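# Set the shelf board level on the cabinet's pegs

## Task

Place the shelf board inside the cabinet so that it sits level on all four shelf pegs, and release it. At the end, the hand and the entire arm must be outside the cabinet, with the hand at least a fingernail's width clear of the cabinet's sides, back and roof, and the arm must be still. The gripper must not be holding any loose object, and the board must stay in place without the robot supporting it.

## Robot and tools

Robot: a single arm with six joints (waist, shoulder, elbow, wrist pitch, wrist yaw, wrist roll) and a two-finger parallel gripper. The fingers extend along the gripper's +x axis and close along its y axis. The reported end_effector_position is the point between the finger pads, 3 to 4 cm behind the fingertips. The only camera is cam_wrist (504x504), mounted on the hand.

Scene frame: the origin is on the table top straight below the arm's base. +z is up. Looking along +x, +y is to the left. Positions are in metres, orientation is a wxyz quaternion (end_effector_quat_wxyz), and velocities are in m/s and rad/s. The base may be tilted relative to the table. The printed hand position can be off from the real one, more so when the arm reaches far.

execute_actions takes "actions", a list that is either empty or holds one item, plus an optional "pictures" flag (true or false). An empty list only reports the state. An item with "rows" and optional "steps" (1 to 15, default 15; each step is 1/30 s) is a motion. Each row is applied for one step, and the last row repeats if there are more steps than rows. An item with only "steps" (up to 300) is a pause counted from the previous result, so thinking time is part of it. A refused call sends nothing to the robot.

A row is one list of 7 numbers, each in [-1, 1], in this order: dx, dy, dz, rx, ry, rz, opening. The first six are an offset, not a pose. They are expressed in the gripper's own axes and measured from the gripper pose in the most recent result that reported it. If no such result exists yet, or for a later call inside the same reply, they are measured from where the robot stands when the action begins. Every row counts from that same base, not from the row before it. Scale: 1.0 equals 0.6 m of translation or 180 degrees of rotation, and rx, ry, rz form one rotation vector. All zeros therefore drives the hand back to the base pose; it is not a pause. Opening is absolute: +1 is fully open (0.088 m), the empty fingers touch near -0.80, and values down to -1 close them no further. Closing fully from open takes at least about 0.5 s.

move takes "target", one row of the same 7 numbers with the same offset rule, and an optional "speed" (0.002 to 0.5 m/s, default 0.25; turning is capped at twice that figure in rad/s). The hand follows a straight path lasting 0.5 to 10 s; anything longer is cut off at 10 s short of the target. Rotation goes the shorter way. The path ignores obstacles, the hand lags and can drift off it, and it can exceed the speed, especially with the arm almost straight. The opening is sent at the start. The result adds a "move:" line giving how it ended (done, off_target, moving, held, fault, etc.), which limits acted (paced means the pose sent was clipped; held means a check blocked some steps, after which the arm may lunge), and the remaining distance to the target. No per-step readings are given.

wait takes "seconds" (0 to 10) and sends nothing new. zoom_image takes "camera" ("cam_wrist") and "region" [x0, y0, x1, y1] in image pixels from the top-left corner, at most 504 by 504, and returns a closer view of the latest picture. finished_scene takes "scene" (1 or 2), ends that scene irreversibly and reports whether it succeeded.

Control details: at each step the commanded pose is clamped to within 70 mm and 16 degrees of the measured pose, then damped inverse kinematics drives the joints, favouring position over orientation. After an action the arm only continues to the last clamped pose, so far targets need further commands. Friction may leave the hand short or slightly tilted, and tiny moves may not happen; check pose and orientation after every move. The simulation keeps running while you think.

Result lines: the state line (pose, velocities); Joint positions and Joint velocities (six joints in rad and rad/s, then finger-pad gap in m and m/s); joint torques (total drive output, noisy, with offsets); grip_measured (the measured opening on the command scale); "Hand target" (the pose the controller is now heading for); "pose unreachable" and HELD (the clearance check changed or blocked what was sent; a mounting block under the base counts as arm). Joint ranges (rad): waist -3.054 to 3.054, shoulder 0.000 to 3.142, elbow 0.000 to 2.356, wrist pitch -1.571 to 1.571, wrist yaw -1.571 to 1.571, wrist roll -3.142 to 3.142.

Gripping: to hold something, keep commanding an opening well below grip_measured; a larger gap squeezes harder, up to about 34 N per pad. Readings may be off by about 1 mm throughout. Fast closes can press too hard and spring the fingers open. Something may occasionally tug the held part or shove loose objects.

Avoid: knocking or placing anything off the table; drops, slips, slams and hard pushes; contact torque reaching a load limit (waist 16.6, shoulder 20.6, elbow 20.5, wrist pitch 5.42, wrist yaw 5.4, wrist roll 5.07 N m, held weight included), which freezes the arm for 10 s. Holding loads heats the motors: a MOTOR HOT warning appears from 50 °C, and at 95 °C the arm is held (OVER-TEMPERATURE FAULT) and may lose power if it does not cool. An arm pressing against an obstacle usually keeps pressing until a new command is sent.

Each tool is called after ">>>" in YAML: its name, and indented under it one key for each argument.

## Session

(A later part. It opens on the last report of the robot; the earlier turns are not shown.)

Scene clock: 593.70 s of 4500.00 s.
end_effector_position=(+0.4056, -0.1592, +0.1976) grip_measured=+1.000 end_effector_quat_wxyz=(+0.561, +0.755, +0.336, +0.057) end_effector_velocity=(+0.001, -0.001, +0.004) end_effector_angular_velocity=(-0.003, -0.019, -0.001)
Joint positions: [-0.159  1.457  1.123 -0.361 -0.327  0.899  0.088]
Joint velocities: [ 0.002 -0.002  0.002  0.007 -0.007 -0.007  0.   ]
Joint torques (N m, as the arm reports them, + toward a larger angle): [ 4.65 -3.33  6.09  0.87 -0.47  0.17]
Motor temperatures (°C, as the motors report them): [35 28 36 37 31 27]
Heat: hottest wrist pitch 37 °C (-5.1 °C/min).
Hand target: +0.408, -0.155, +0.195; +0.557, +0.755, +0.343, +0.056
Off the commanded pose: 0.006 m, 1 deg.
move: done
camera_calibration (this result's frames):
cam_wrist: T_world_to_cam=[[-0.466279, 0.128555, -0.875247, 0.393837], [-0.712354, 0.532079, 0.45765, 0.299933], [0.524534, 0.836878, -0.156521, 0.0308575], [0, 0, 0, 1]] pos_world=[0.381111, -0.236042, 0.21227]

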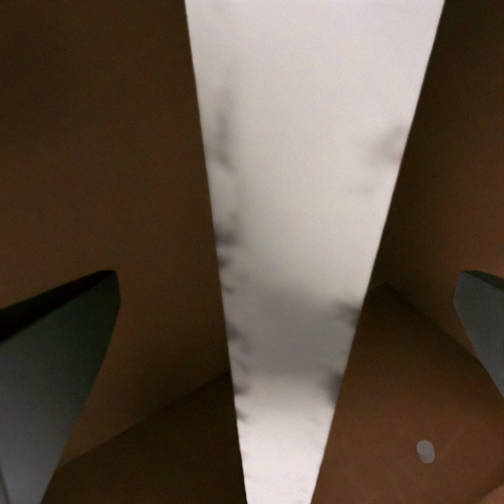

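Edge-on now; aligned. Close.

>>> move:
  target: [0.01, 0, 0, 0, 0, 0, -1]
  speed: 0.02

Scene clock: 595.47 s of 4500.00 s.
end_effector_position=(+0.4083, -0.1578, +0.1935) grip_measured=-0.520 end_effector_quat_wxyz=(+0.555, +0.759, +0.338, +0.050) end_effector_velocity=(+0.000, -0.001, +0.001) end_effector_angular_velocity=(-0.002, -0.012, -0.001)
Joint positions: [-0.16   1.47   1.122 -0.351 -0.319  0.916  0.014]
Joint velocities: [-0.002 -0.002 -0.002  0.007 -0.007 -0.007 -0.001]
Joint torques (N m, as the arm reports them, + toward a larger angle): [ 5.04 -4.72  5.57  1.48 -0.57 -0.52]
Motor temperatures (°C, as the motors report them): [35 28 36 37 31 27]
Heat: hottest wrist pitch 37 °C (-4.1 °C/min).
Hand target: +0.410, -0.156, +0.196; +0.561, +0.755, +0.336, +0.057
Off the commanded pose: 0.004 m, 1 deg.
move: done
camera_calibration (this result's frames):
cam_wrist: T_world_to_cam=[[-0.480086, 0.139258, -0.866097, 0.396948], [-0.700792, 0.532981, 0.474153, 0.295169], [0.527643, 0.834589, -0.158286, 0.0263797], [0, 0, 0, 1]] pos_world=[0.383503, -0.234614, 0.208015]

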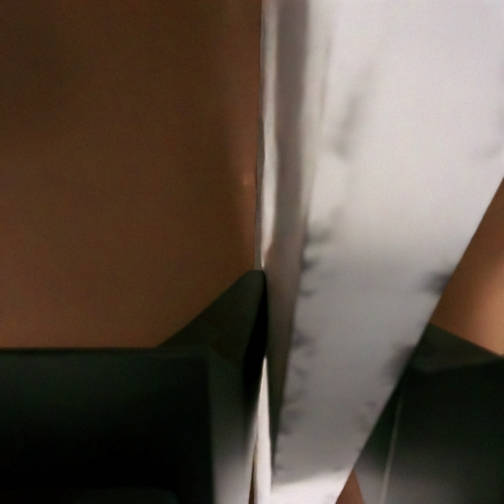

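>>> move:
  target: [-0.01, 0.008, -0.012, -0.009, 0, 0.059, -1]
  speed: 0.015

Scene clock: 611.43 s of 4500.00 s.
end_effector_position=(+0.4030, -0.1583, +0.1890) grip_measured=-0.520 end_effector_quat_wxyz=(+0.559, +0.778, +0.275, +0.086) end_effector_velocity=(-0.001, +0.001, -0.000) end_effector_angular_velocity=(-0.003, -0.009, +0.002)
Joint positions: [-0.212  1.419  0.966 -0.121 -0.435  0.919  0.013]
Joint velocities: [-0.002 -0.002 -0.007  0.007 -0.007 -0.007 -0.   ]
Joint torques (N m, as the arm reports them, + toward a larger angle): [ 5.67 -6.88  5.13  1.82 -1.25  0.23]
Motor temperatures (°C, as the motors report them): [37 29 36 38 32 27]
Heat: hottest wrist pitch 38 °C (-2.0 °C/min).
Hand target: +0.402, -0.156, +0.202; +0.559, +0.778, +0.265, +0.106
Off the commanded pose: 0.013 m, 3 deg.
move: off_target
camera_calibration (this result's frames):
cam_wrist: T_world_to_cam=[[-0.357574, 0.20883, -0.910236, 0.360572], [-0.718763, 0.56076, 0.411009, 0.317463], [0.596255, 0.801211, -0.0504137, -0.0244598], [0, 0, 0, 1]] pos_world=[0.371696, -0.233721, 0.196492]

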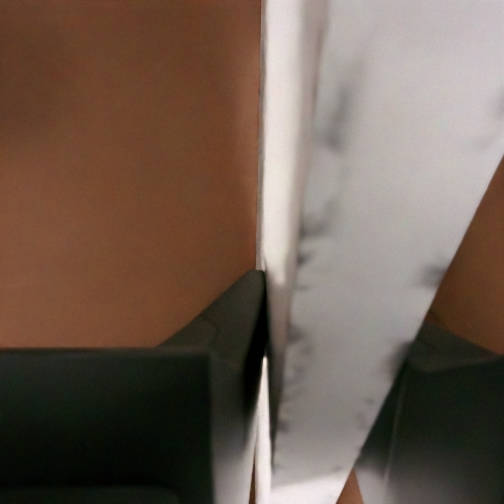

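>>> move:
  target: [-0.115, -0.014, -0.017, 0, 0, 0.01, -1]
  speed: 0.02

Scene clock: 618.97 s of 4500.00 s.
end_effector_position=(+0.3556, -0.1681, +0.1957) grip_measured=-0.484 end_effector_quat_wxyz=(+0.548, +0.783, +0.276, +0.104) end_effector_velocity=(-0.003, +0.002, -0.003) end_effector_angular_velocity=(+0.004, +0.011, +0.014)
Joint positions: [-0.286  1.24   0.88  -0.237 -0.539  0.883  0.015]
Joint velocities: [-0.007 -0.002 -0.002 -0.022 -0.007 -0.007  0.   ]
Joint torques (N m, as the arm reports them, + toward a larger angle): [ -0.09 -12.99   3.61  -1.63  -1.02  -1.07]
Motor temperatures (°C, as the motors report them): [37 31 36 38 33 27]
Heat: hottest wrist pitch 38 °C (-1.0 °C/min).
Hand target: +0.340, -0.182, +0.198; +0.558, +0.782, +0.263, +0.094
Off the commanded pose: 0.024 m, 2 deg.
move: off_target
camera_calibration (this result's frames):
cam_wrist: T_world_to_cam=[[-0.343447, 0.230637, -0.910412, 0.350371], [-0.738304, 0.532841, 0.413506, 0.287881], [0.580475, 0.814179, -0.0127227, 0.0124365], [0, 0, 0, 1]] pos_world=[0.325659, -0.244329, 0.2001]

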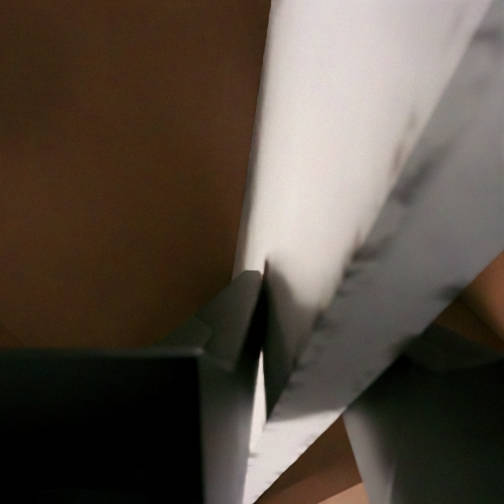

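>>> move:
  target: [0.0, 0, 0, 0, 0, 0, 0.3]
  speed: 0.02

Scene clock: 625.20 s of 4500.00 s.
end_effector_position=(+0.3554, -0.1674, +0.1954) grip_measured=+0.299 end_effector_quat_wxyz=(+0.548, +0.782, +0.277, +0.105) end_effector_velocity=(-0.002, +0.001, -0.000) end_effector_angular_velocity=(-0.012, -0.010, +0.010)
Joint positions: [-0.286  1.241  0.88  -0.239 -0.541  0.882  0.054]
Joint velocities: [-0.002 -0.002 -0.002 -0.007 -0.007 -0.022  0.   ]
Joint torques (N m, as the arm reports them, + toward a larger angle): [ 3.4  -4.86  5.23  1.04 -0.51  0.03]
Motor temperatures (°C, as the motors report them): [36 33 35 39 33 27]
Heat: hottest wrist pitch 39 °C (+0.0 °C/min).
Hand target: +0.356, -0.168, +0.196; +0.548, +0.783, +0.276, +0.104
Off the commanded pose: 0.001 m, 0 deg.
move: done
camera_calibration (this result's frames):
cam_wrist: T_world_to_cam=[[-0.344085, 0.230144, -0.910296, 0.350027], [-0.740032, 0.530226, 0.413779, 0.287639], [0.577892, 0.816023, -0.0121286, 0.0130528], [0, 0, 0, 1]] pos_world=[0.325757, -0.243721, 0.199767]

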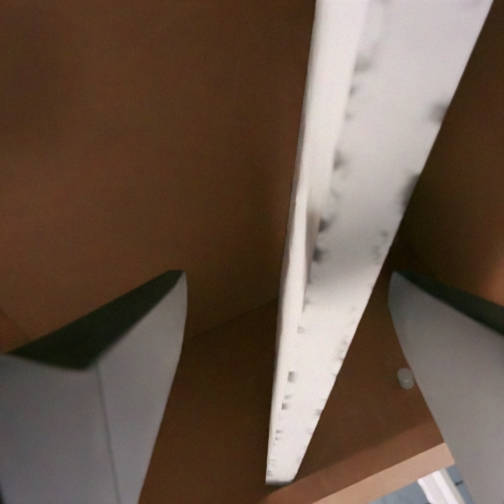

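>>> move:
  target: [-0.11, 0, 0, 0, 0, 0, 1]
  speed: 0.08

>>> move:
  target: [-0.02, 0.06, -0.03, -0.61, -0.13, -0.025, 1]
  speed: 0.12

Scene clock: 632.20 s of 4500.00 s.
end_effector_position=(+0.3023, -0.1996, +0.2026) grip_measured=+1.000 end_effector_quat_wxyz=(+0.543, +0.784, +0.282, +0.105) end_effector_velocity=(-0.002, +0.001, +0.001) end_effector_angular_velocity=(-0.002, -0.019, +0.010)
Joint positions: [-0.452  1.076  0.915 -0.521 -0.676  0.765  0.088]
Joint velocities: [-0.007 -0.002 -0.002 -0.007 -0.022 -0.022  0.   ]
Joint torques (N m, as the arm reports them, + toward a larger angle): [ 2.18 -5.25  6.37  0.61 -0.59 -0.18]
Motor temperatures (°C, as the motors report them): [36 33 35 38 32 27]
Heat: hottest wrist pitch 38 °C (-1.0 °C/min).
Hand target: +0.301, -0.203, +0.205; +0.548, +0.782, +0.277, +0.105
Off the commanded pose: 0.005 m, 1 deg.
After step 90, 2.80 s passed at rest.
move: done
camera_calibration (this result's frames):
cam_wrist: T_world_to_cam=[[-0.353102, 0.234839, -0.905632, 0.348414], [-0.741169, 0.520512, 0.423952, 0.258791], [0.570953, 0.820925, -0.00973859, 0.0727344], [0, 0, 0, 1]] pos_world=[0.273305, -0.276234, 0.206529]

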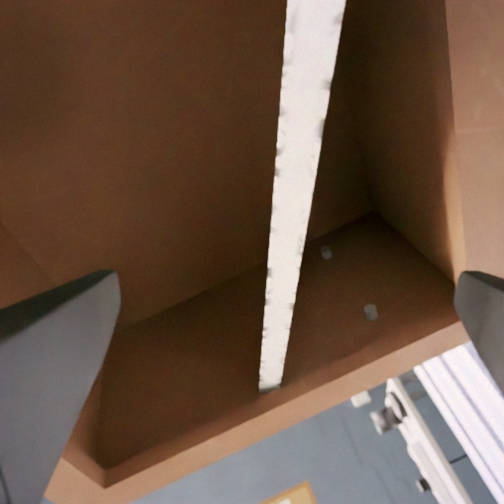

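Scene clock: 640.70 s of 4500.00 s.
end_effector_position=(+0.2972, -0.2030, +0.2454) grip_measured=+1.000 end_effector_quat_wxyz=(+0.991, +0.006, +0.005, +0.133) end_effector_velocity=(-0.003, +0.007, -0.003) end_effector_angular_velocity=(-0.007, +0.005, +0.038)
Joint positions: [-0.271  0.818  0.652 -0.047 -0.454 -0.852  0.088]
Joint velocities: [-0.002 -0.002 -0.002 -0.037 -0.022 -0.022  0.   ]
Joint torques (N m, as the arm reports them, + toward a larger angle): [ 1.63 -3.17  4.59  1.36 -0.53 -0.13]
Motor temperatures (°C, as the motors report them): [35 32 35 38 32 27]
Heat: hottest wrist pitch 38 °C (+0.0 °C/min).
Hand target: +0.296, -0.201, +0.244; +0.991, +0.003, +0.005, +0.135
Off the commanded pose: 0.003 m, 0 deg.
move: done
camera_calibration (this result's frames):
cam_wrist: T_world_to_cam=[[0.235166, -0.971872, -0.0126868, -0.252769], [-0.376692, -0.0791008, -0.922955, 0.339112], [0.895991, 0.221827, -0.384698, -0.0473419], [0, 0, 0, 1]] pos_world=[0.229601, -0.208333, 0.291566]

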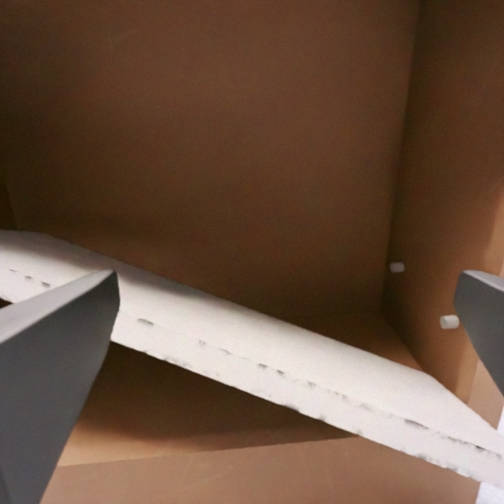

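>>> move:
  target: [-0.012, -0.10, -0.165, 0.64, 0.082, -0.011, 0.6]
  speed: 0.1

Scene clock: 678.27 s of 4500.00 s.
end_effector_position=(+0.3031, -0.2596, +0.1504) grip_measured=+0.600 end_effector_quat_wxyz=(+0.541, +0.811, +0.216, +0.058) end_effector_velocity=(-0.003, +0.003, +0.001) end_effector_angular_velocity=(+0.018, -0.005, +0.014)
Joint positions: [-0.732  1.176  0.919 -0.369 -0.846  0.723  0.068]
Joint velocities: [-0.007 -0.002 -0.002 -0.022 -0.022 -0.007 -0.   ]
Joint torques (N m, as the arm reports them, + toward a larger angle): [ 2.09 -4.62  5.61  0.62 -0.54  0.16]
Motor temperatures (°C, as the motors report them): [33 29 35 37 31 27]
Heat: hottest wrist pitch 37 °C (-1.0 °C/min).
Hand target: +0.304, -0.261, +0.148; +0.536, +0.814, +0.218, +0.055
Off the commanded pose: 0.005 m, 3 deg.
After step 90, 24.30 s passed at rest.
move: off_target (path cut at 10 s)
camera_calibration (this result's frames):
cam_wrist: T_world_to_cam=[[-0.315165, 0.308371, -0.89754, 0.321859], [-0.638685, 0.630605, 0.440929, 0.307654], [0.701963, 0.712211, -0.0017931, 0.0518872], [0, 0, 0, 1]] pos_world=[0.26151, -0.330215, 0.153321]

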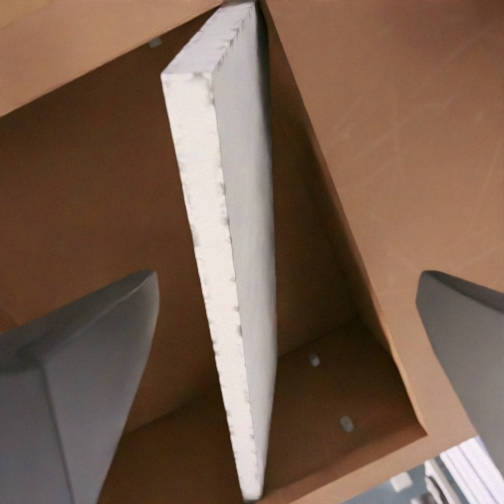

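>>> move:
  target: [0.11, 0.03, 0, 0, 0, 0, 0.6]
  speed: 0.05

Scene clock: 685.67 s of 4500.00 s.
end_effector_position=(+0.3648, -0.2384, +0.1582) grip_measured=+0.600 end_effector_quat_wxyz=(+0.544, +0.809, +0.215, +0.058) end_effector_velocity=(+0.000, -0.001, +0.004) end_effector_angular_velocity=(-0.003, -0.026, +0.002)
Joint positions: [-0.516  1.319  0.95  -0.144 -0.664  0.879  0.068]
Joint velocities: [-0.002 -0.002  0.002  0.007 -0.022 -0.007 -0.001]
Joint torques (N m, as the arm reports them, + toward a larger angle): [ 3.54 -4.68  6.04  1.02 -0.51  0.22]
Motor temperatures (°C, as the motors report them): [33 29 36 37 31 26]
Heat: hottest wrist pitch 37 °C (-2.0 °C/min).
Hand target: +0.368, -0.238, +0.157; +0.541, +0.810, +0.216, +0.058
Off the commanded pose: 0.003 m, 0 deg.
After step 90, 2.70 s passed at rest.
move: done
camera_calibration (this result's frames):
cam_wrist: T_world_to_cam=[[-0.31091, 0.303867, -0.900555, 0.339679], [-0.640056, 0.63351, 0.434734, 0.332404], [0.702612, 0.711569, -0.0024729, -0.00680809], [0, 0, 0, 1]] pos_world=[0.32315, -0.308954, 0.161375]

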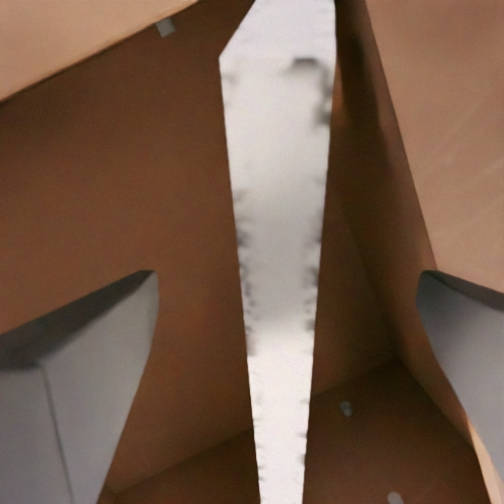

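>>> move:
  target: [0.045, 0.0, 0, 0, 0, 0, 0.6]
  speed: 0.04

>>> move:
  target: [0.0, 0.0, 0, 0, 0, 0, -1]

Scene clock: 688.73 s of 4500.00 s.
end_effector_position=(+0.3862, -0.2279, +0.1556) grip_measured=+0.600 end_effector_quat_wxyz=(+0.546, +0.808, +0.213, +0.059) end_effector_velocity=(-0.001, +0.001, +0.003) end_effector_angular_velocity=(+0.004, -0.017, +0.011)
Joint positions: [-0.46   1.388  0.959 -0.061 -0.616  0.908  0.068]
Joint velocities: [-0.002 -0.002  0.002 -0.007 -0.022 -0.007 -0.   ]
Joint torques (N m, as the arm reports them, + toward a larger angle): [ 3.95 -4.69  5.86  1.06 -0.47  0.14]
Motor temperatures (°C, as the motors report them): [34 29 36 37 31 26]
Heat: hottest wrist pitch 37 °C (-1.0 °C/min).
Hand target: +0.389, -0.227, +0.154; +0.544, +0.809, +0.215, +0.058
Off the commanded pose: 0.003 m, 0 deg.
move: done
camera_calibration (this result's frames):
cam_wrist: T_world_to_cam=[[-0.306812, 0.299947, -0.903271, 0.338722], [-0.640892, 0.636526, 0.42906, 0.342484], [0.70365, 0.71054, -0.00305981, -0.0298847], [0, 0, 0, 1]] pos_world=[0.344447, -0.298364, 0.15892]

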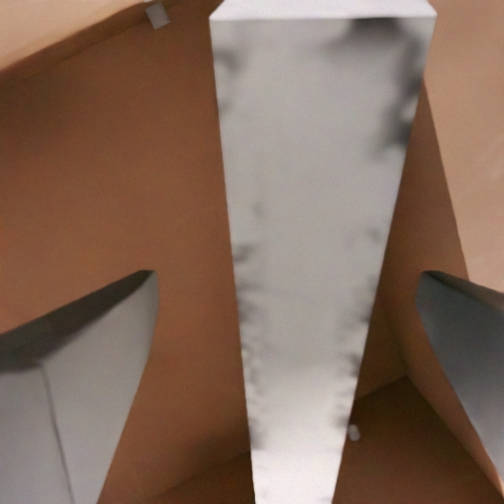

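Scene clock: 689.30 s of 4500.00 s.
end_effector_position=(+0.3855, -0.2271, +0.1511) grip_measured=-0.520 end_effector_quat_wxyz=(+0.545, +0.808, +0.218, +0.051) end_effector_velocity=(-0.001, +0.001, -0.000) end_effector_angular_velocity=(-0.000, -0.002, +0.007)
Joint positions: [-0.463  1.391  0.956 -0.067 -0.603  0.907  0.013]
Joint velocities: [-0.002 -0.002 -0.002 -0.007 -0.007 -0.007 -0.   ]
Joint torques (N m, as the arm reports them, + toward a larger angle): [ 4.06 -6.3   5.26  1.36 -0.98  0.04]
Motor temperatures (°C, as the motors report them): [34 29 36 37 31 26]
Heat: hottest wrist pitch 37 °C (-1.0 °C/min).
Hand target: +0.386, -0.228, +0.156; +0.547, +0.808, +0.213, +0.059
Off the commanded pose: 0.005 m, 1 deg.
move: done
camera_calibration (this result's frames):
cam_wrist: T_world_to_cam=[[-0.323215, 0.298207, -0.898112, 0.339362], [-0.632618, 0.637734, 0.43942, 0.338993], [0.703794, 0.710189, -0.0174744, -0.0279506], [0, 0, 0, 1]] pos_world=[0.343812, -0.297537, 0.155336]

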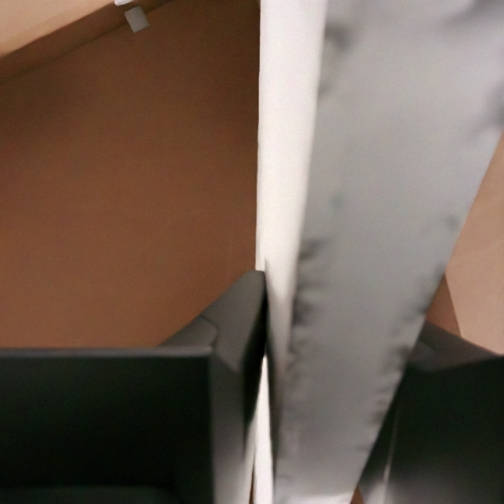

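>>> move:
  target: [-0.035, 0.006, -0.014, 0, 0.06, 0, -1]
  speed: 0.015

Scene clock: 702.23 s of 4500.00 s.
end_effector_position=(+0.3705, -0.2296, +0.1587) grip_measured=-0.515 end_effector_quat_wxyz=(+0.521, +0.802, +0.267, +0.117) end_effector_velocity=(-0.003, +0.001, +0.001) end_effector_angular_velocity=(+0.015, -0.005, +0.013)
Joint positions: [-0.528  1.423  1.087 -0.352 -0.78   0.769  0.014]
Joint velocities: [-0.007 -0.002  0.002 -0.022 -0.022 -0.007 -0.   ]
Joint torques (N m, as the arm reports them, + toward a larger angle): [ 3.01 -8.23  4.65 -0.76 -1.33 -0.96]
Motor temperatures (°C, as the motors report them): [34 30 36 36 32 27]
Heat: hottest elbow 36 °C (-2.0 °C/min).
Hand target: +0.365, -0.230, +0.161; +0.522, +0.800, +0.267, +0.127
Off the commanded pose: 0.006 m, 1 deg.
move: done
camera_calibration (this result's frames):
cam_wrist: T_world_to_cam=[[-0.33167, 0.298421, -0.894953, 0.344741], [-0.7412, 0.504447, 0.442896, 0.33687], [0.583625, 0.810234, 0.05388, 0.0407308], [0, 0, 0, 1]] pos_world=[0.340256, -0.305812, 0.157134]

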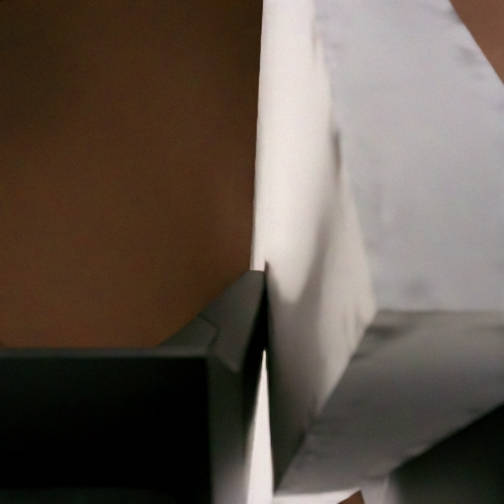

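>>> move:
  target: [0, 0, 0, 0, 0, 0, 0.6]

>>> move:
  target: [-0.11, 0, 0, 0, -0.06, 0, 0.6]
  speed: 0.08

Scene clock: 715.33 s of 4500.00 s.
end_effector_position=(+0.3705, -0.2299, +0.1581) grip_measured=+0.599 end_effector_quat_wxyz=(+0.521, +0.802, +0.267, +0.118) end_effector_velocity=(-0.002, +0.001, +0.000) end_effector_angular_velocity=(+0.002, -0.004, +0.006)
Joint positions: [-0.531  1.425  1.089 -0.354 -0.783  0.766  0.068]
Joint velocities: [-0.002 -0.002 -0.002 -0.007 -0.007 -0.007  0.   ]
Joint torques (N m, as the arm reports them, + toward a larger angle): [ 4.01 -6.78  4.66  0.86 -0.51  0.09]
Motor temperatures (°C, as the motors report them): [34 32 35 35 33 27]
Heat: hottest elbow 35 °C (-3.0 °C/min).
Hand target: +0.370, -0.230, +0.159; +0.521, +0.802, +0.267, +0.118
Off the commanded pose: 0.001 m, 0 deg.
move: done
camera_calibration (this result's frames):
cam_wrist: T_world_to_cam=[[-0.331273, 0.298213, -0.895169, 0.344176], [-0.741974, 0.503746, 0.442397, 0.337431], [0.582866, 0.810746, 0.0543886, 0.0413766], [0, 0, 0, 1]] pos_world=[0.340264, -0.306163, 0.156567]

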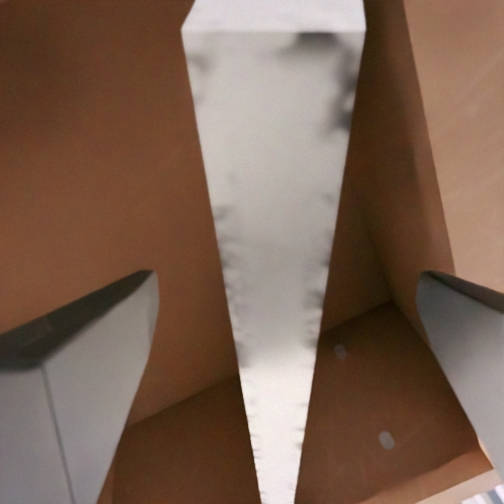

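Scene clock: 716.87 s of 4500.00 s.
end_effector_position=(+0.3187, -0.2671, +0.1657) grip_measured=+0.600 end_effector_quat_wxyz=(+0.547, +0.807, +0.217, +0.046) end_effector_velocity=(-0.004, +0.006, -0.002) end_effector_angular_velocity=(+0.022, +0.002, +0.021)
Joint positions: [-0.658  1.192  0.986 -0.371 -0.759  0.78   0.068]
Joint velocities: [-0.007 -0.002 -0.012 -0.022 -0.022 -0.007 -0.   ]
Joint torques (N m, as the arm reports them, + toward a larger angle): [ 2.34 -7.23  4.22  0.66 -0.51  0.17]
Motor temperatures (°C, as the motors report them): [34 32 35 35 33 27]
Heat: hottest elbow 35 °C (-3.0 °C/min).
Hand target: +0.316, -0.266, +0.164; +0.544, +0.809, +0.218, +0.042
Off the commanded pose: 0.004 m, 1 deg.
move: done
camera_calibration (this result's frames):
cam_wrist: T_world_to_cam=[[-0.326927, 0.295409, -0.897693, 0.343195], [-0.624313, 0.645597, 0.439816, 0.315239], [0.709473, 0.704229, -0.0266356, 0.0458741], [0, 0, 0, 1]] pos_world=[0.276461, -0.337206, 0.170658]

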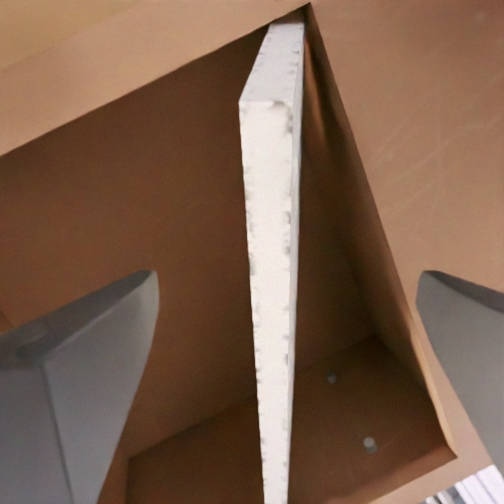

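>>> move:
  target: [0.04, -0.03, -0.275, 0, 0, 0, 0.6]
  speed: 0.1

Scene clock: 723.20 s of 4500.00 s.
end_effector_position=(+0.2856, -0.1120, +0.2131) grip_measured=+0.600 end_effector_quat_wxyz=(+0.549, +0.806, +0.216, +0.047) end_effector_velocity=(-0.002, +0.001, +0.001) end_effector_angular_velocity=(-0.002, +0.003, -0.005)
Joint positions: [ 0.008  0.798  0.472 -0.084 -0.167  1.124  0.068]
Joint velocities: [ 0.017 -0.012 -0.002 -0.007  0.022  0.007 -0.   ]
Joint torques (N m, as the arm reports them, + toward a larger angle): [ 2.02 -2.    4.61  1.41 -0.41  0.21]
Motor temperatures (°C, as the motors report them): [34 32 35 35 33 27]
Heat: hottest elbow 35 °C (-3.0 °C/min).
Hand target: +0.284, -0.109, +0.211; +0.547, +0.807, +0.218, +0.046
Off the commanded pose: 0.004 m, 0 deg.
After step 90, 1.30 s passed at rest.
move: done
camera_calibration (this result's frames):
cam_wrist: T_world_to_cam=[[-0.323443, 0.292272, -0.899979, 0.328197], [-0.626074, 0.647058, 0.43514, 0.175246], [0.709518, 0.704196, -0.0263019, -0.0387142], [0, 0, 0, 1]] pos_world=[0.243338, -0.182055, 0.218096]

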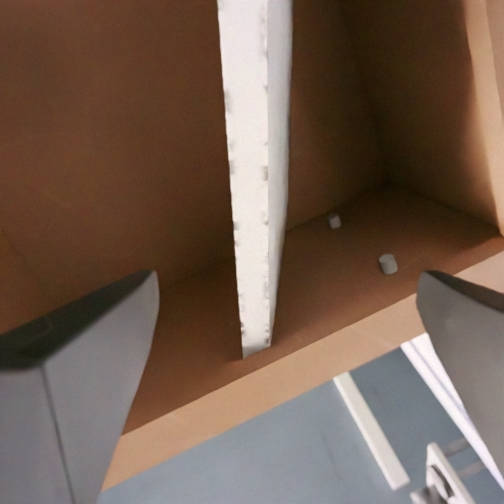

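>>> move:
  target: [0.09, 0.022, 0.085, 0, 0, 0, 0.6]
  speed: 0.05

Scene clock: 728.93 s of 4500.00 s.
end_effector_position=(+0.3516, -0.1370, +0.1968) grip_measured=+0.600 end_effector_quat_wxyz=(+0.547, +0.807, +0.216, +0.048) end_effector_velocity=(+0.002, -0.003, -0.003) end_effector_angular_velocity=(+0.003, +0.011, -0.012)
Joint positions: [-0.129  1.15   0.643  0.082 -0.296  1.07   0.068]
Joint velocities: [-0.007  0.007  0.002  0.007  0.007  0.007 -0.   ]
Joint torques (N m, as the arm reports them, + toward a larger angle): [ 2.68 -2.34  6.13  1.3  -0.46 -0.24]
Motor temperatures (°C, as the motors report them): [34 31 35 36 32 27]
Heat: hottest wrist pitch 36 °C (-2.0 °C/min).
Hand target: +0.354, -0.139, +0.196; +0.549, +0.806, +0.215, +0.047
Off the commanded pose: 0.003 m, 0 deg.
After step 90, 0.90 s passed at rest.
move: done
camera_calibration (this result's frames):
cam_wrist: T_world_to_cam=[[-0.323649, 0.295428, -0.898873, 0.342461], [-0.627375, 0.644135, 0.437597, 0.239435], [0.708274, 0.705558, -0.0231298, -0.0683506], [0, 0, 0, 1]] pos_world=[0.309463, -0.207175, 0.201472]

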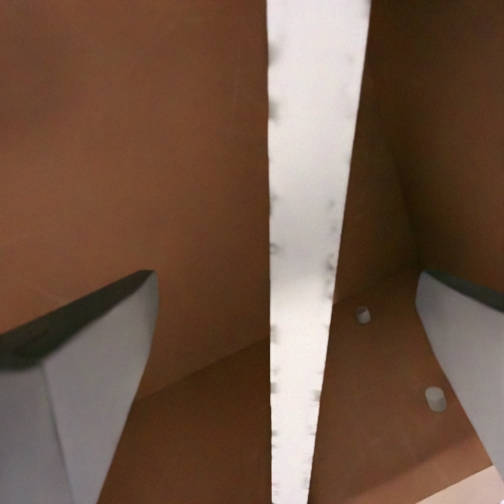

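>>> move:
  target: [0.045, -0.004, 0, 0, 0, 0, 0.6]
  speed: 0.04

>>> move:
  target: [0.0, 0.0, 0, 0, 0, 0, -1]

Scene clock: 731.73 s of 4500.00 s.
end_effector_position=(+0.3728, -0.1255, +0.1895) grip_measured=+0.600 end_effector_quat_wxyz=(+0.549, +0.806, +0.216, +0.049) end_effector_velocity=(+0.001, -0.005, -0.001) end_effector_angular_velocity=(-0.016, +0.012, -0.016)
Joint positions: [-0.105  1.265  0.659  0.185 -0.274  1.076  0.068]
Joint velocities: [-0.002 -0.002  0.007 -0.007  0.022 -0.007  0.   ]
Joint torques (N m, as the arm reports them, + toward a larger angle): [ 3.75 -2.73  5.99  1.23 -0.41  0.18]
Motor temperatures (°C, as the motors report them): [34 31 35 36 32 27]
Heat: hottest wrist pitch 36 °C (-2.0 °C/min).
Hand target: +0.375, -0.125, +0.190; +0.547, +0.807, +0.216, +0.048
Off the commanded pose: 0.003 m, 0 deg.
move: done
camera_calibration (this result's frames):
cam_wrist: T_world_to_cam=[[-0.322764, 0.291623, -0.900433, 0.338924], [-0.628769, 0.645015, 0.434287, 0.249732], [0.707441, 0.706337, -0.0248242, -0.0908531], [0, 0, 0, 1]] pos_world=[0.330689, -0.195746, 0.194468]

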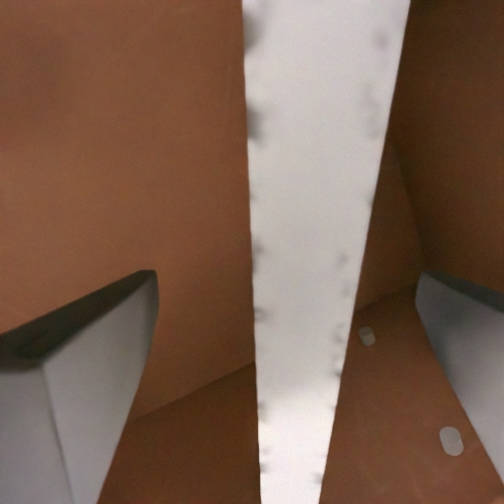

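Scene clock: 732.27 s of 4500.00 s.
end_effector_position=(+0.3725, -0.1256, +0.1881) grip_measured=-0.520 end_effector_quat_wxyz=(+0.548, +0.806, +0.218, +0.045) end_effector_velocity=(-0.003, +0.005, -0.001) end_effector_angular_velocity=(+0.005, -0.001, +0.028)
Joint positions: [-0.106  1.266  0.659  0.181 -0.269  1.079  0.013]
Joint velocities: [-0.002 -0.002 -0.002 -0.022 -0.022 -0.007 -0.   ]
Joint torques (N m, as the arm reports them, + toward a larger angle): [ 3.44 -3.9   5.28  1.43 -0.62 -0.15]
Motor temperatures (°C, as the motors report them): [34 31 35 36 32 27]
Heat: hottest wrist pitch 36 °C (-2.0 °C/min).
Hand target: +0.373, -0.126, +0.190; +0.549, +0.806, +0.216, +0.049
Off the commanded pose: 0.001 m, 0 deg.
move: done
camera_calibration (this result's frames):
cam_wrist: T_world_to_cam=[[-0.329692, 0.293193, -0.897408, 0.339803], [-0.624496, 0.645153, 0.440208, 0.247582], [0.708031, 0.705561, -0.0296038, -0.090095], [0, 0, 0, 1]] pos_world=[0.330435, -0.195789, 0.193287]

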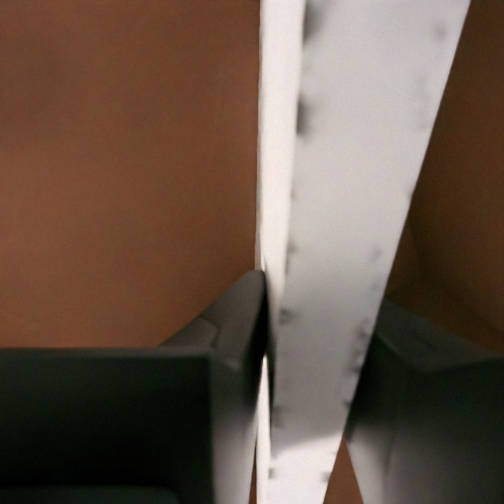

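>>> move:
  target: [-0.052, 0.006, 0.001, 0, 0, 0, -1]
  speed: 0.015

Scene clock: 737.97 s of 4500.00 s.
end_effector_position=(+0.3576, -0.1294, +0.1996) grip_measured=-0.516 end_effector_quat_wxyz=(+0.540, +0.809, +0.226, +0.057) end_effector_velocity=(-0.003, +0.003, -0.003) end_effector_angular_velocity=(-0.001, +0.009, +0.019)
Joint positions: [-0.107  1.185  0.662  0.083 -0.298  1.085  0.014]
Joint velocities: [-0.002 -0.002 -0.002 -0.022 -0.007 -0.007 -0.   ]
Joint torques (N m, as the arm reports them, + toward a larger angle): [  0.9  -10.33   2.59  -0.38  -0.38  -0.72]
Motor temperatures (°C, as the motors report them): [34 31 35 36 32 27]
Heat: hottest wrist pitch 36 °C (-1.0 °C/min).
Hand target: +0.347, -0.139, +0.196; +0.548, +0.807, +0.218, +0.045
Off the commanded pose: 0.016 m, 2 deg.
move: off_target
camera_calibration (this result's frames):
cam_wrist: T_world_to_cam=[[-0.331396, 0.301569, -0.893998, 0.347277], [-0.643392, 0.620819, 0.447918, 0.237711], [0.69009, 0.723629, -0.0117103, -0.0713191], [0, 0, 0, 1]] pos_world=[0.317244, -0.200695, 0.203155]

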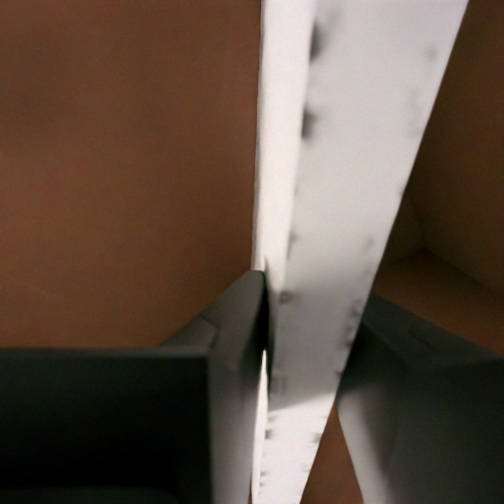

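>>> move:
  target: [-0.035, 0.045, -0.02, 0.035, 0, 0.012, -1]
  speed: 0.015

Scene clock: 747.87 s of 4500.00 s.
end_effector_position=(+0.3438, -0.1334, +0.2213) grip_measured=-0.520 end_effector_quat_wxyz=(+0.491, +0.841, +0.224, +0.039) end_effector_velocity=(-0.002, +0.002, +0.002) end_effector_angular_velocity=(+0.016, -0.008, +0.013)
Joint positions: [-0.048  1.092  0.676 -0.009 -0.235  1.235  0.013]
Joint velocities: [-0.002 -0.007 -0.002 -0.007 -0.022  0.007 -0.   ]
Joint torques (N m, as the arm reports them, + toward a larger angle): [ 3.44 -4.43  6.79  1.49 -0.98 -0.15]
Motor temperatures (°C, as the motors report them): [34 33 35 35 32 27]
Heat: hottest elbow 35 °C (-2.0 °C/min).
Hand target: +0.343, -0.137, +0.232; +0.494, +0.841, +0.214, +0.054
Off the commanded pose: 0.011 m, 2 deg.
move: off_target
camera_calibration (this result's frames):
cam_wrist: T_world_to_cam=[[-0.365515, 0.405216, -0.837973, 0.376495], [-0.598509, 0.587167, 0.544997, 0.180152], [0.712872, 0.700739, 0.0279071, -0.0783009], [0, 0, 0, 1]] pos_world=[0.301256, -0.203473, 0.219496]

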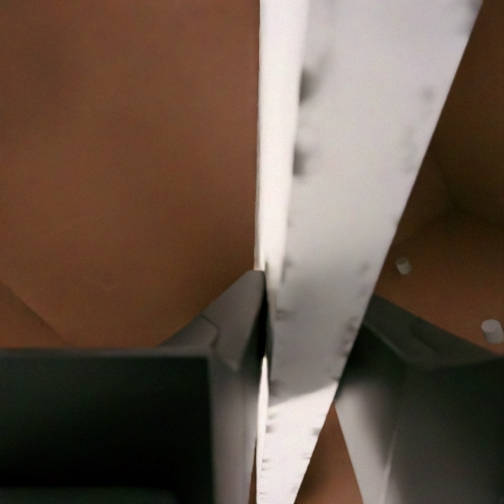

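>>> move:
  target: [-0.102, 0.008, -0.010, 0, 0, 0.01, -1]
  speed: 0.025

Scene clock: 754.30 s of 4500.00 s.
end_effector_position=(+0.2906, -0.1550, +0.2328) grip_measured=-0.520 end_effector_quat_wxyz=(+0.486, +0.846, +0.217, +0.035) end_effector_velocity=(-0.003, +0.002, -0.003) end_effector_angular_velocity=(+0.011, +0.015, +0.010)
Joint positions: [-0.106  0.827  0.653 -0.242 -0.281  1.229  0.013]
Joint velocities: [-0.007 -0.007 -0.002 -0.022 -0.007  0.007 -0.   ]
Joint torques (N m, as the arm reports them, + toward a larger angle): [ 1.99 -3.31  5.81  1.46 -0.98 -0.37]
Motor temperatures (°C, as the motors report them): [34 32 35 36 32 27]
Heat: hottest wrist pitch 36 °C (-1.0 °C/min).
Hand target: +0.289, -0.156, +0.238; +0.491, +0.844, +0.211, +0.047
Off the commanded pose: 0.006 m, 2 deg.
move: done
camera_calibration (this result's frames):
cam_wrist: T_world_to_cam=[[-0.359479, 0.42166, -0.832453, 0.374924], [-0.587179, 0.591126, 0.552983, 0.150253], [0.725255, 0.687585, 0.0350926, -0.0329141], [0, 0, 0, 1]] pos_world=[0.246874, -0.224277, 0.230174]

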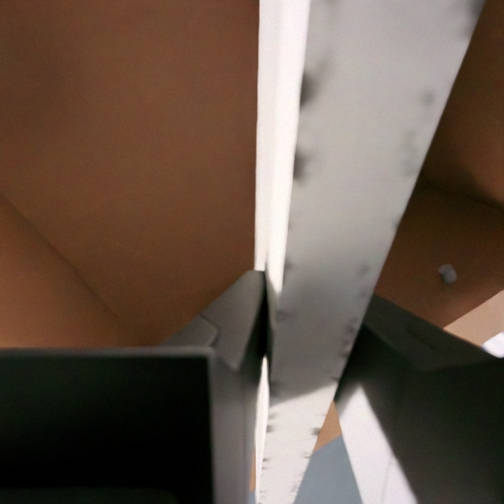

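>>> move:
  target: [-0.048, 0.003, -0.10, -0.076, 0.144, 0.035, -1]
  speed: 0.03

Scene clock: 786.73 s of 4500.00 s.
end_effector_position=(+0.2590, -0.1537, +0.2625) grip_measured=-0.520 end_effector_quat_wxyz=(+0.552, +0.774, +0.229, +0.208) end_effector_velocity=(-0.001, -0.000, +0.001) end_effector_angular_velocity=(-0.014, -0.015, +0.002)
Joint positions: [-0.268  0.791  0.73  -0.445 -0.726  0.862  0.013]
Joint velocities: [-0.002 -0.002  0.002 -0.007 -0.007 -0.022 -0.   ]
Joint torques (N m, as the arm reports them, + toward a larger angle): [ 6.22 -0.75  1.85 -1.73 -3.27 -0.42]
Motor temperatures (°C, as the motors report them): [34 29 36 37 36 27]
Heat: hottest wrist pitch 37 °C (+2.0 °C/min).
Hand target: +0.248, -0.122, +0.270; +0.518, +0.765, +0.266, +0.274
Off the commanded pose: 0.037 m, 10 deg.
move: off_target
camera_calibration (this result's frames):
cam_wrist: T_world_to_cam=[[-0.149661, 0.268164, -0.951677, 0.341117], [-0.836038, 0.479545, 0.266602, 0.236972], [0.527865, 0.835539, 0.152426, 0.0311182], [0, 0, 0, 1]] pos_world=[0.232743, -0.231114, 0.256713]

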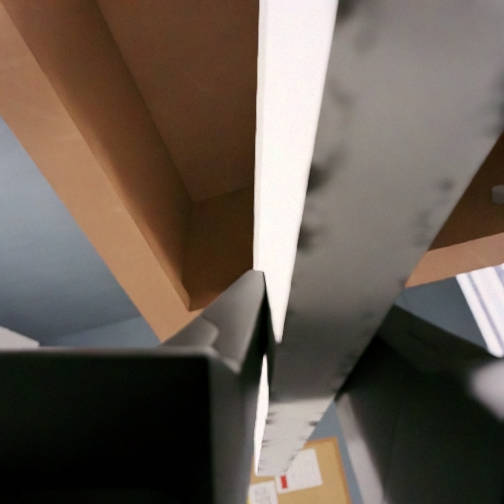

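>>> move:
  target: [-0.021, 0.016, 0.011, 0.008, 0.06, 0.008, -1]
  speed: 0.03

Scene clock: 800.03 s of 4500.00 s.
end_effector_position=(+0.2553, -0.1728, +0.2625) grip_measured=-0.520 end_effector_quat_wxyz=(+0.520, +0.765, +0.272, +0.264) end_effector_velocity=(-0.002, +0.000, +0.001) end_effector_angular_velocity=(+0.007, +0.002, +0.010)
Joint positions: [-0.43   0.955  0.92  -0.748 -0.964  0.623  0.013]
Joint velocities: [-0.002  0.002  0.007 -0.022 -0.007 -0.007 -0.   ]
Joint torques (N m, as the arm reports them, + toward a larger angle): [ 3.16 -3.1   5.71  0.12 -1.39 -0.44]
Motor temperatures (°C, as the motors report them): [36 29 35 38 43 27]
Heat: hottest wrist yaw 43 °C (+7.0 °C/min).
Hand target: +0.254, -0.169, +0.269; +0.515, +0.762, +0.272, +0.284
Off the commanded pose: 0.008 m, 2 deg.
move: done
camera_calibration (this result's frames):
cam_wrist: T_world_to_cam=[[-0.163713, 0.289904, -0.942949, 0.350696], [-0.903094, 0.34063, 0.261518, 0.237484], [0.397012, 0.894386, 0.206046, 0.0785574], [0, 0, 0, 1]] pos_world=[0.240695, -0.252823, 0.252396]

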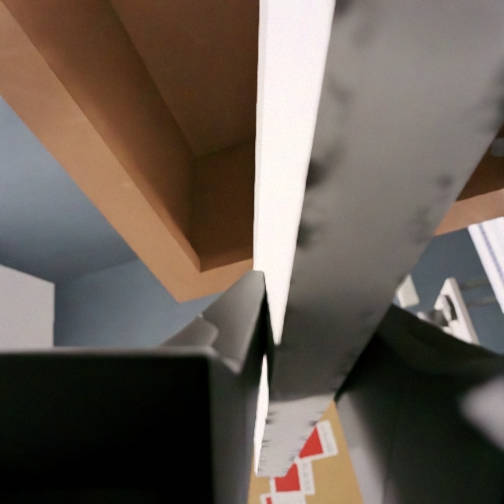

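>>> move:
  target: [0.02, 0.012, -0.045, 0.0, 0.03, 0.0, -1]
  speed: 0.03

Scene clock: 812.73 s of 4500.00 s.
end_effector_position=(+0.2548, -0.1710, +0.2656) grip_measured=-0.520 end_effector_quat_wxyz=(+0.534, +0.757, +0.281, +0.249) end_effector_velocity=(-0.003, +0.001, +0.000) end_effector_angular_velocity=(-0.016, -0.004, +0.006)
Joint positions: [-0.387  0.937  0.933 -0.756 -0.89   0.642  0.013]
Joint velocities: [ 0.002 -0.007  0.002 -0.022  0.007 -0.022 -0.   ]
Joint torques (N m, as the arm reports them, + toward a larger angle): [ 6.21 -3.65  3.18 -1.37 -2.38  0.05]
Motor temperatures (°C, as the motors report them): [36 28 36 37 42 27]
Heat: hottest wrist yaw 42 °C (+6.0 °C/min).
Hand target: +0.246, -0.151, +0.278; +0.506, +0.753, +0.297, +0.299
Off the commanded pose: 0.027 m, 7 deg.
move: off_target
camera_calibration (this result's frames):
cam_wrist: T_world_to_cam=[[-0.182131, 0.250264, -0.950892, 0.353129], [-0.895945, 0.35619, 0.265352, 0.235436], [0.405107, 0.900276, 0.15935, 0.0878948], [0, 0, 0, 1]] pos_world=[0.239646, -0.251365, 0.259309]

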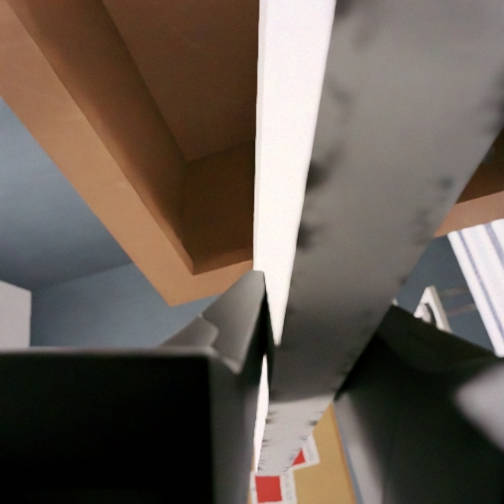

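>>> move:
  target: [-0.01, 0.006, 0.008, 0.0, 0.05, 0.0, -1]
  speed: 0.03

Scene clock: 824.33 s of 4500.00 s.
end_effector_position=(+0.2535, -0.1772, +0.2620) grip_measured=-0.520 end_effector_quat_wxyz=(+0.508, +0.739, +0.329, +0.297) end_effector_velocity=(-0.001, -0.000, -0.000) end_effector_angular_velocity=(+0.002, -0.003, +0.007)
Joint positions: [-0.458  1.109  1.099 -1.064 -0.99   0.371  0.013]
Joint velocities: [-0.007  0.007  0.007 -0.022 -0.007 -0.022 -0.   ]
Joint torques (N m, as the arm reports them, + toward a larger angle): [ 2.45 -3.96  6.61  0.29 -1.21 -0.41]
Motor temperatures (°C, as the motors report them): [38 28 35 37 44 27]
Heat: hottest wrist yaw 44 °C (+7.1 °C/min).
Hand target: +0.254, -0.180, +0.267; +0.511, +0.736, +0.321, +0.307
Off the commanded pose: 0.006 m, 2 deg.
move: done
camera_calibration (this result's frames):
cam_wrist: T_world_to_cam=[[-0.203419, 0.243939, -0.948216, 0.354578], [-0.942585, 0.2132, 0.257059, 0.226079], [0.264867, 0.946065, 0.186564, 0.131109], [0, 0, 0, 1]] pos_world=[0.2505, -0.258733, 0.25364]

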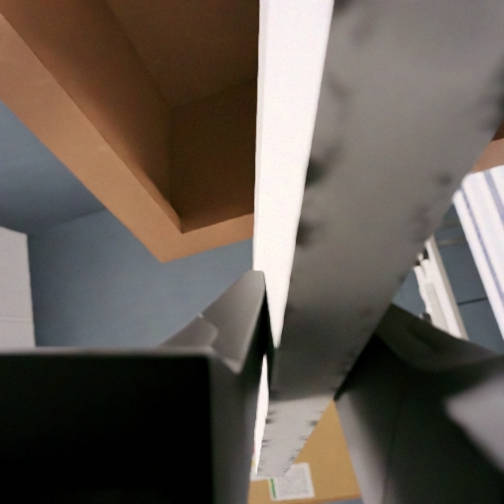

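>>> move:
  target: [0.027, -0.006, -0.043, -0.012, 0.007, 0.018, -1]
  speed: 0.03

Scene clock: 830.70 s of 4500.00 s.
end_effector_position=(+0.2448, -0.1501, +0.2621) grip_measured=-0.520 end_effector_quat_wxyz=(+0.509, +0.736, +0.316, +0.315) end_effector_velocity=(+0.001, +0.001, +0.002) end_effector_angular_velocity=(+0.008, -0.029, -0.004)
Joint positions: [-0.396  1.016  0.948 -0.922 -0.996  0.448  0.013]
Joint velocities: [ 0.002 -0.002 -0.012  0.022 -0.022 -0.007 -0.   ]
Joint torques (N m, as the arm reports them, + toward a larger angle): [ 2.79 -5.27  4.95  0.8  -1.2   0.  ]
Motor temperatures (°C, as the motors report them): [37 29 36 36 43 27]
Heat: hottest wrist yaw 43 °C (+6.0 °C/min).
Hand target: +0.242, -0.149, +0.268; +0.509, +0.734, +0.309, +0.326
Off the commanded pose: 0.007 m, 2 deg.
move: done
camera_calibration (this result's frames):
cam_wrist: T_world_to_cam=[[-0.16462, 0.259067, -0.951727, 0.339984], [-0.952255, 0.209782, 0.221816, 0.22312], [0.257121, 0.942802, 0.212163, 0.102464], [0, 0, 0, 1]] pos_world=[0.24209, -0.231488, 0.252341]

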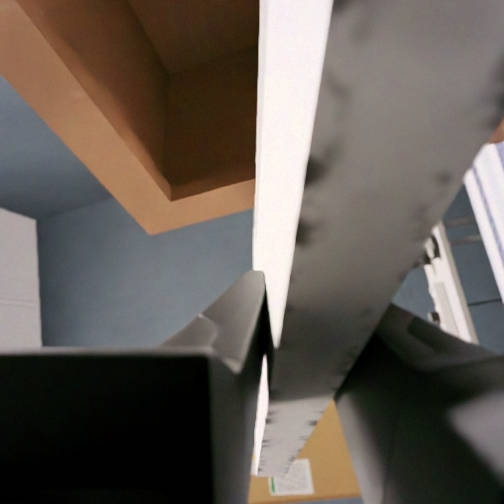

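>>> move:
  target: [0.057, 0.010, 0.028, 0, 0, 0, -1]
  speed: 0.02

Scene clock: 836.60 s of 4500.00 s.
end_effector_position=(+0.2769, -0.1432, +0.2658) grip_measured=-0.520 end_effector_quat_wxyz=(+0.515, +0.741, +0.310, +0.300) end_effector_velocity=(-0.003, +0.004, -0.001) end_effector_angular_velocity=(-0.003, +0.009, +0.017)
Joint positions: [-0.284  1.067  0.934 -0.689 -0.903  0.636  0.013]
Joint velocities: [ 0.007 -0.002 -0.002 -0.022  0.007 -0.007 -0.   ]
Joint torques (N m, as the arm reports them, + toward a larger angle): [ 4.4  -1.42  4.19  1.55 -0.89  0.04]
Motor temperatures (°C, as the motors report them): [36 29 36 36 42 27]
Heat: hottest wrist yaw 42 °C (+4.0 °C/min).
Hand target: +0.279, -0.134, +0.267; +0.508, +0.736, +0.317, +0.315
Off the commanded pose: 0.010 m, 2 deg.
move: off_target
camera_calibration (this result's frames):
cam_wrist: T_world_to_cam=[[-0.169212, 0.254191, -0.952236, 0.347661], [-0.94235, 0.241281, 0.231863, 0.250548], [0.288694, 0.936574, 0.198709, 0.0808881], [0, 0, 0, 1]] pos_world=[0.27158, -0.224582, 0.256889]

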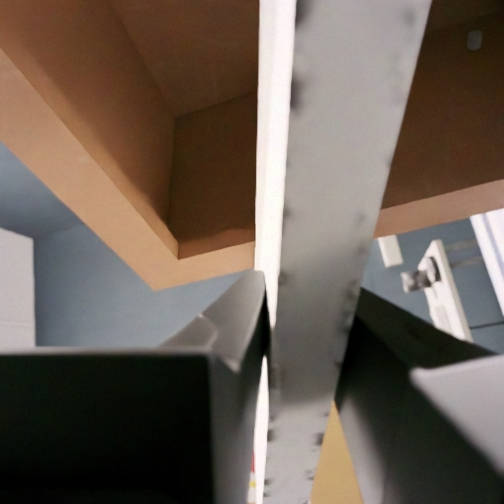

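>>> move:
  target: [-0.035, 0.008, 0.03, 0, -0.075, 0, -1]
  speed: 0.02

Scene clock: 849.40 s of 4500.00 s.
end_effector_position=(+0.2783, -0.1683, +0.2598) grip_measured=-0.520 end_effector_quat_wxyz=(+0.544, +0.771, +0.257, +0.211) end_effector_velocity=(-0.004, +0.004, -0.002) end_effector_angular_velocity=(+0.005, +0.007, +0.016)
Joint positions: [-0.31   0.937  0.859 -0.524 -0.766  0.8    0.013]
Joint velocities: [-0.002 -0.007 -0.007 -0.022 -0.007 -0.007  0.   ]
Joint torques (N m, as the arm reports them, + toward a larger angle): [ 1.95 -4.28  5.46  1.81 -0.56  0.05]
Motor temperatures (°C, as the motors report them): [36 29 36 37 39 27]
Heat: hottest wrist yaw 39 °C (+0.0 °C/min).
Hand target: +0.278, -0.171, +0.263; +0.549, +0.770, +0.248, +0.212
Off the commanded pose: 0.004 m, 1 deg.
move: done
camera_calibration (this result's frames):
cam_wrist: T_world_to_cam=[[-0.190224, 0.258393, -0.947126, 0.353765], [-0.851347, 0.437017, 0.290214, 0.251765], [0.488899, 0.861539, 0.136851, 0.0528321], [0, 0, 0, 1]] pos_world=[0.255805, -0.246953, 0.254764]

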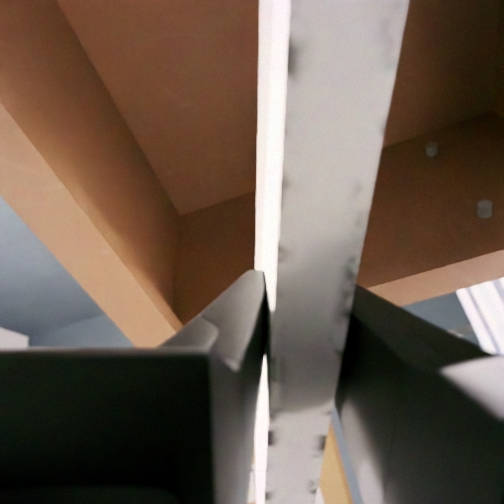

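>>> move:
  target: [0.05, 0.012, 0.012, 0, 0, 0.004, -1]
  speed: 0.015

Scene clock: 854.33 s of 4500.00 s.
end_effector_position=(+0.3055, -0.1639, +0.2599) grip_measured=-0.520 end_effector_quat_wxyz=(+0.546, +0.775, +0.249, +0.197) end_effector_velocity=(-0.000, +0.002, -0.002) end_effector_angular_velocity=(-0.007, +0.007, +0.006)
Joint positions: [-0.235  1.014  0.859 -0.383 -0.677  0.878  0.013]
Joint velocities: [ 0.002  0.002 -0.002 -0.007  0.007 -0.007 -0.   ]
Joint torques (N m, as the arm reports them, + toward a larger angle): [ 4.38 -1.9   5.73  1.58 -1.01  0.07]
Motor temperatures (°C, as the motors report them): [36 29 36 38 38 27]
Heat: hottest wrist pitch 38 °C (-5.1 °C/min).
Hand target: +0.307, -0.157, +0.265; +0.542, +0.772, +0.252, +0.214
Off the commanded pose: 0.009 m, 2 deg.
move: off_target
camera_calibration (this result's frames):
cam_wrist: T_world_to_cam=[[-0.194742, 0.262153, -0.945173, 0.359448], [-0.833545, 0.463674, 0.300347, 0.269231], [0.516989, 0.846335, 0.128219, 0.0269104], [0, 0, 0, 1]] pos_world=[0.280504, -0.241841, 0.255427]

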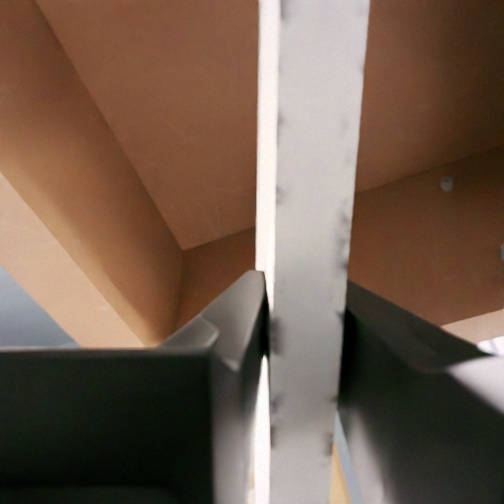

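>>> move:
  target: [-0.085, 0.014, 0.011, 0, -0.12, 0, -1]
  speed: 0.03

Scene clock: 871.00 s of 4500.00 s.
end_effector_position=(+0.2710, -0.1876, +0.2540) grip_measured=-0.520 end_effector_quat_wxyz=(+0.573, +0.799, +0.173, +0.052) end_effector_velocity=(-0.001, +0.003, -0.003) end_effector_angular_velocity=(-0.007, +0.009, +0.007)
Joint positions: [-0.164  0.725  0.72  -0.336 -0.318  1.027  0.014]
Joint velocities: [ 0.002 -0.002 -0.007 -0.007  0.007 -0.007 -0.   ]
Joint torques (N m, as the arm reports them, + toward a larger angle): [ 1.01 -4.28  7.46  3.04  0.   -0.05]
Motor temperatures (°C, as the motors report them): [36 28 36 40 37 26]
Heat: hottest wrist pitch 40 °C (-2.0 °C/min).
Hand target: +0.270, -0.201, +0.264; +0.584, +0.798, +0.143, +0.048
Off the commanded pose: 0.017 m, 4 deg.
move: off_target
camera_calibration (this result's frames):
cam_wrist: T_world_to_cam=[[-0.245774, 0.272754, -0.930162, 0.365364], [-0.610629, 0.701689, 0.367103, 0.220599], [0.752813, 0.658208, -0.00590572, 0.000430799], [0, 0, 0, 1]] pos_world=[0.224177, -0.25473, 0.258867]

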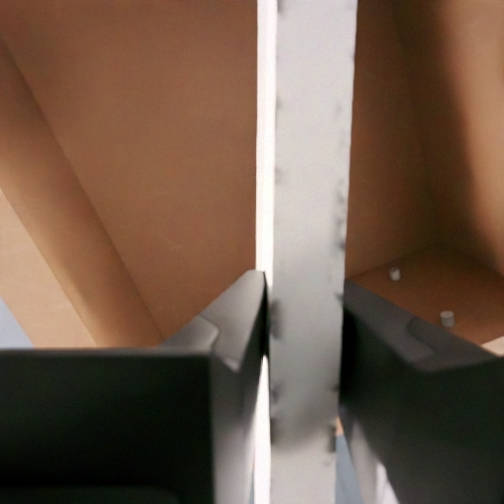

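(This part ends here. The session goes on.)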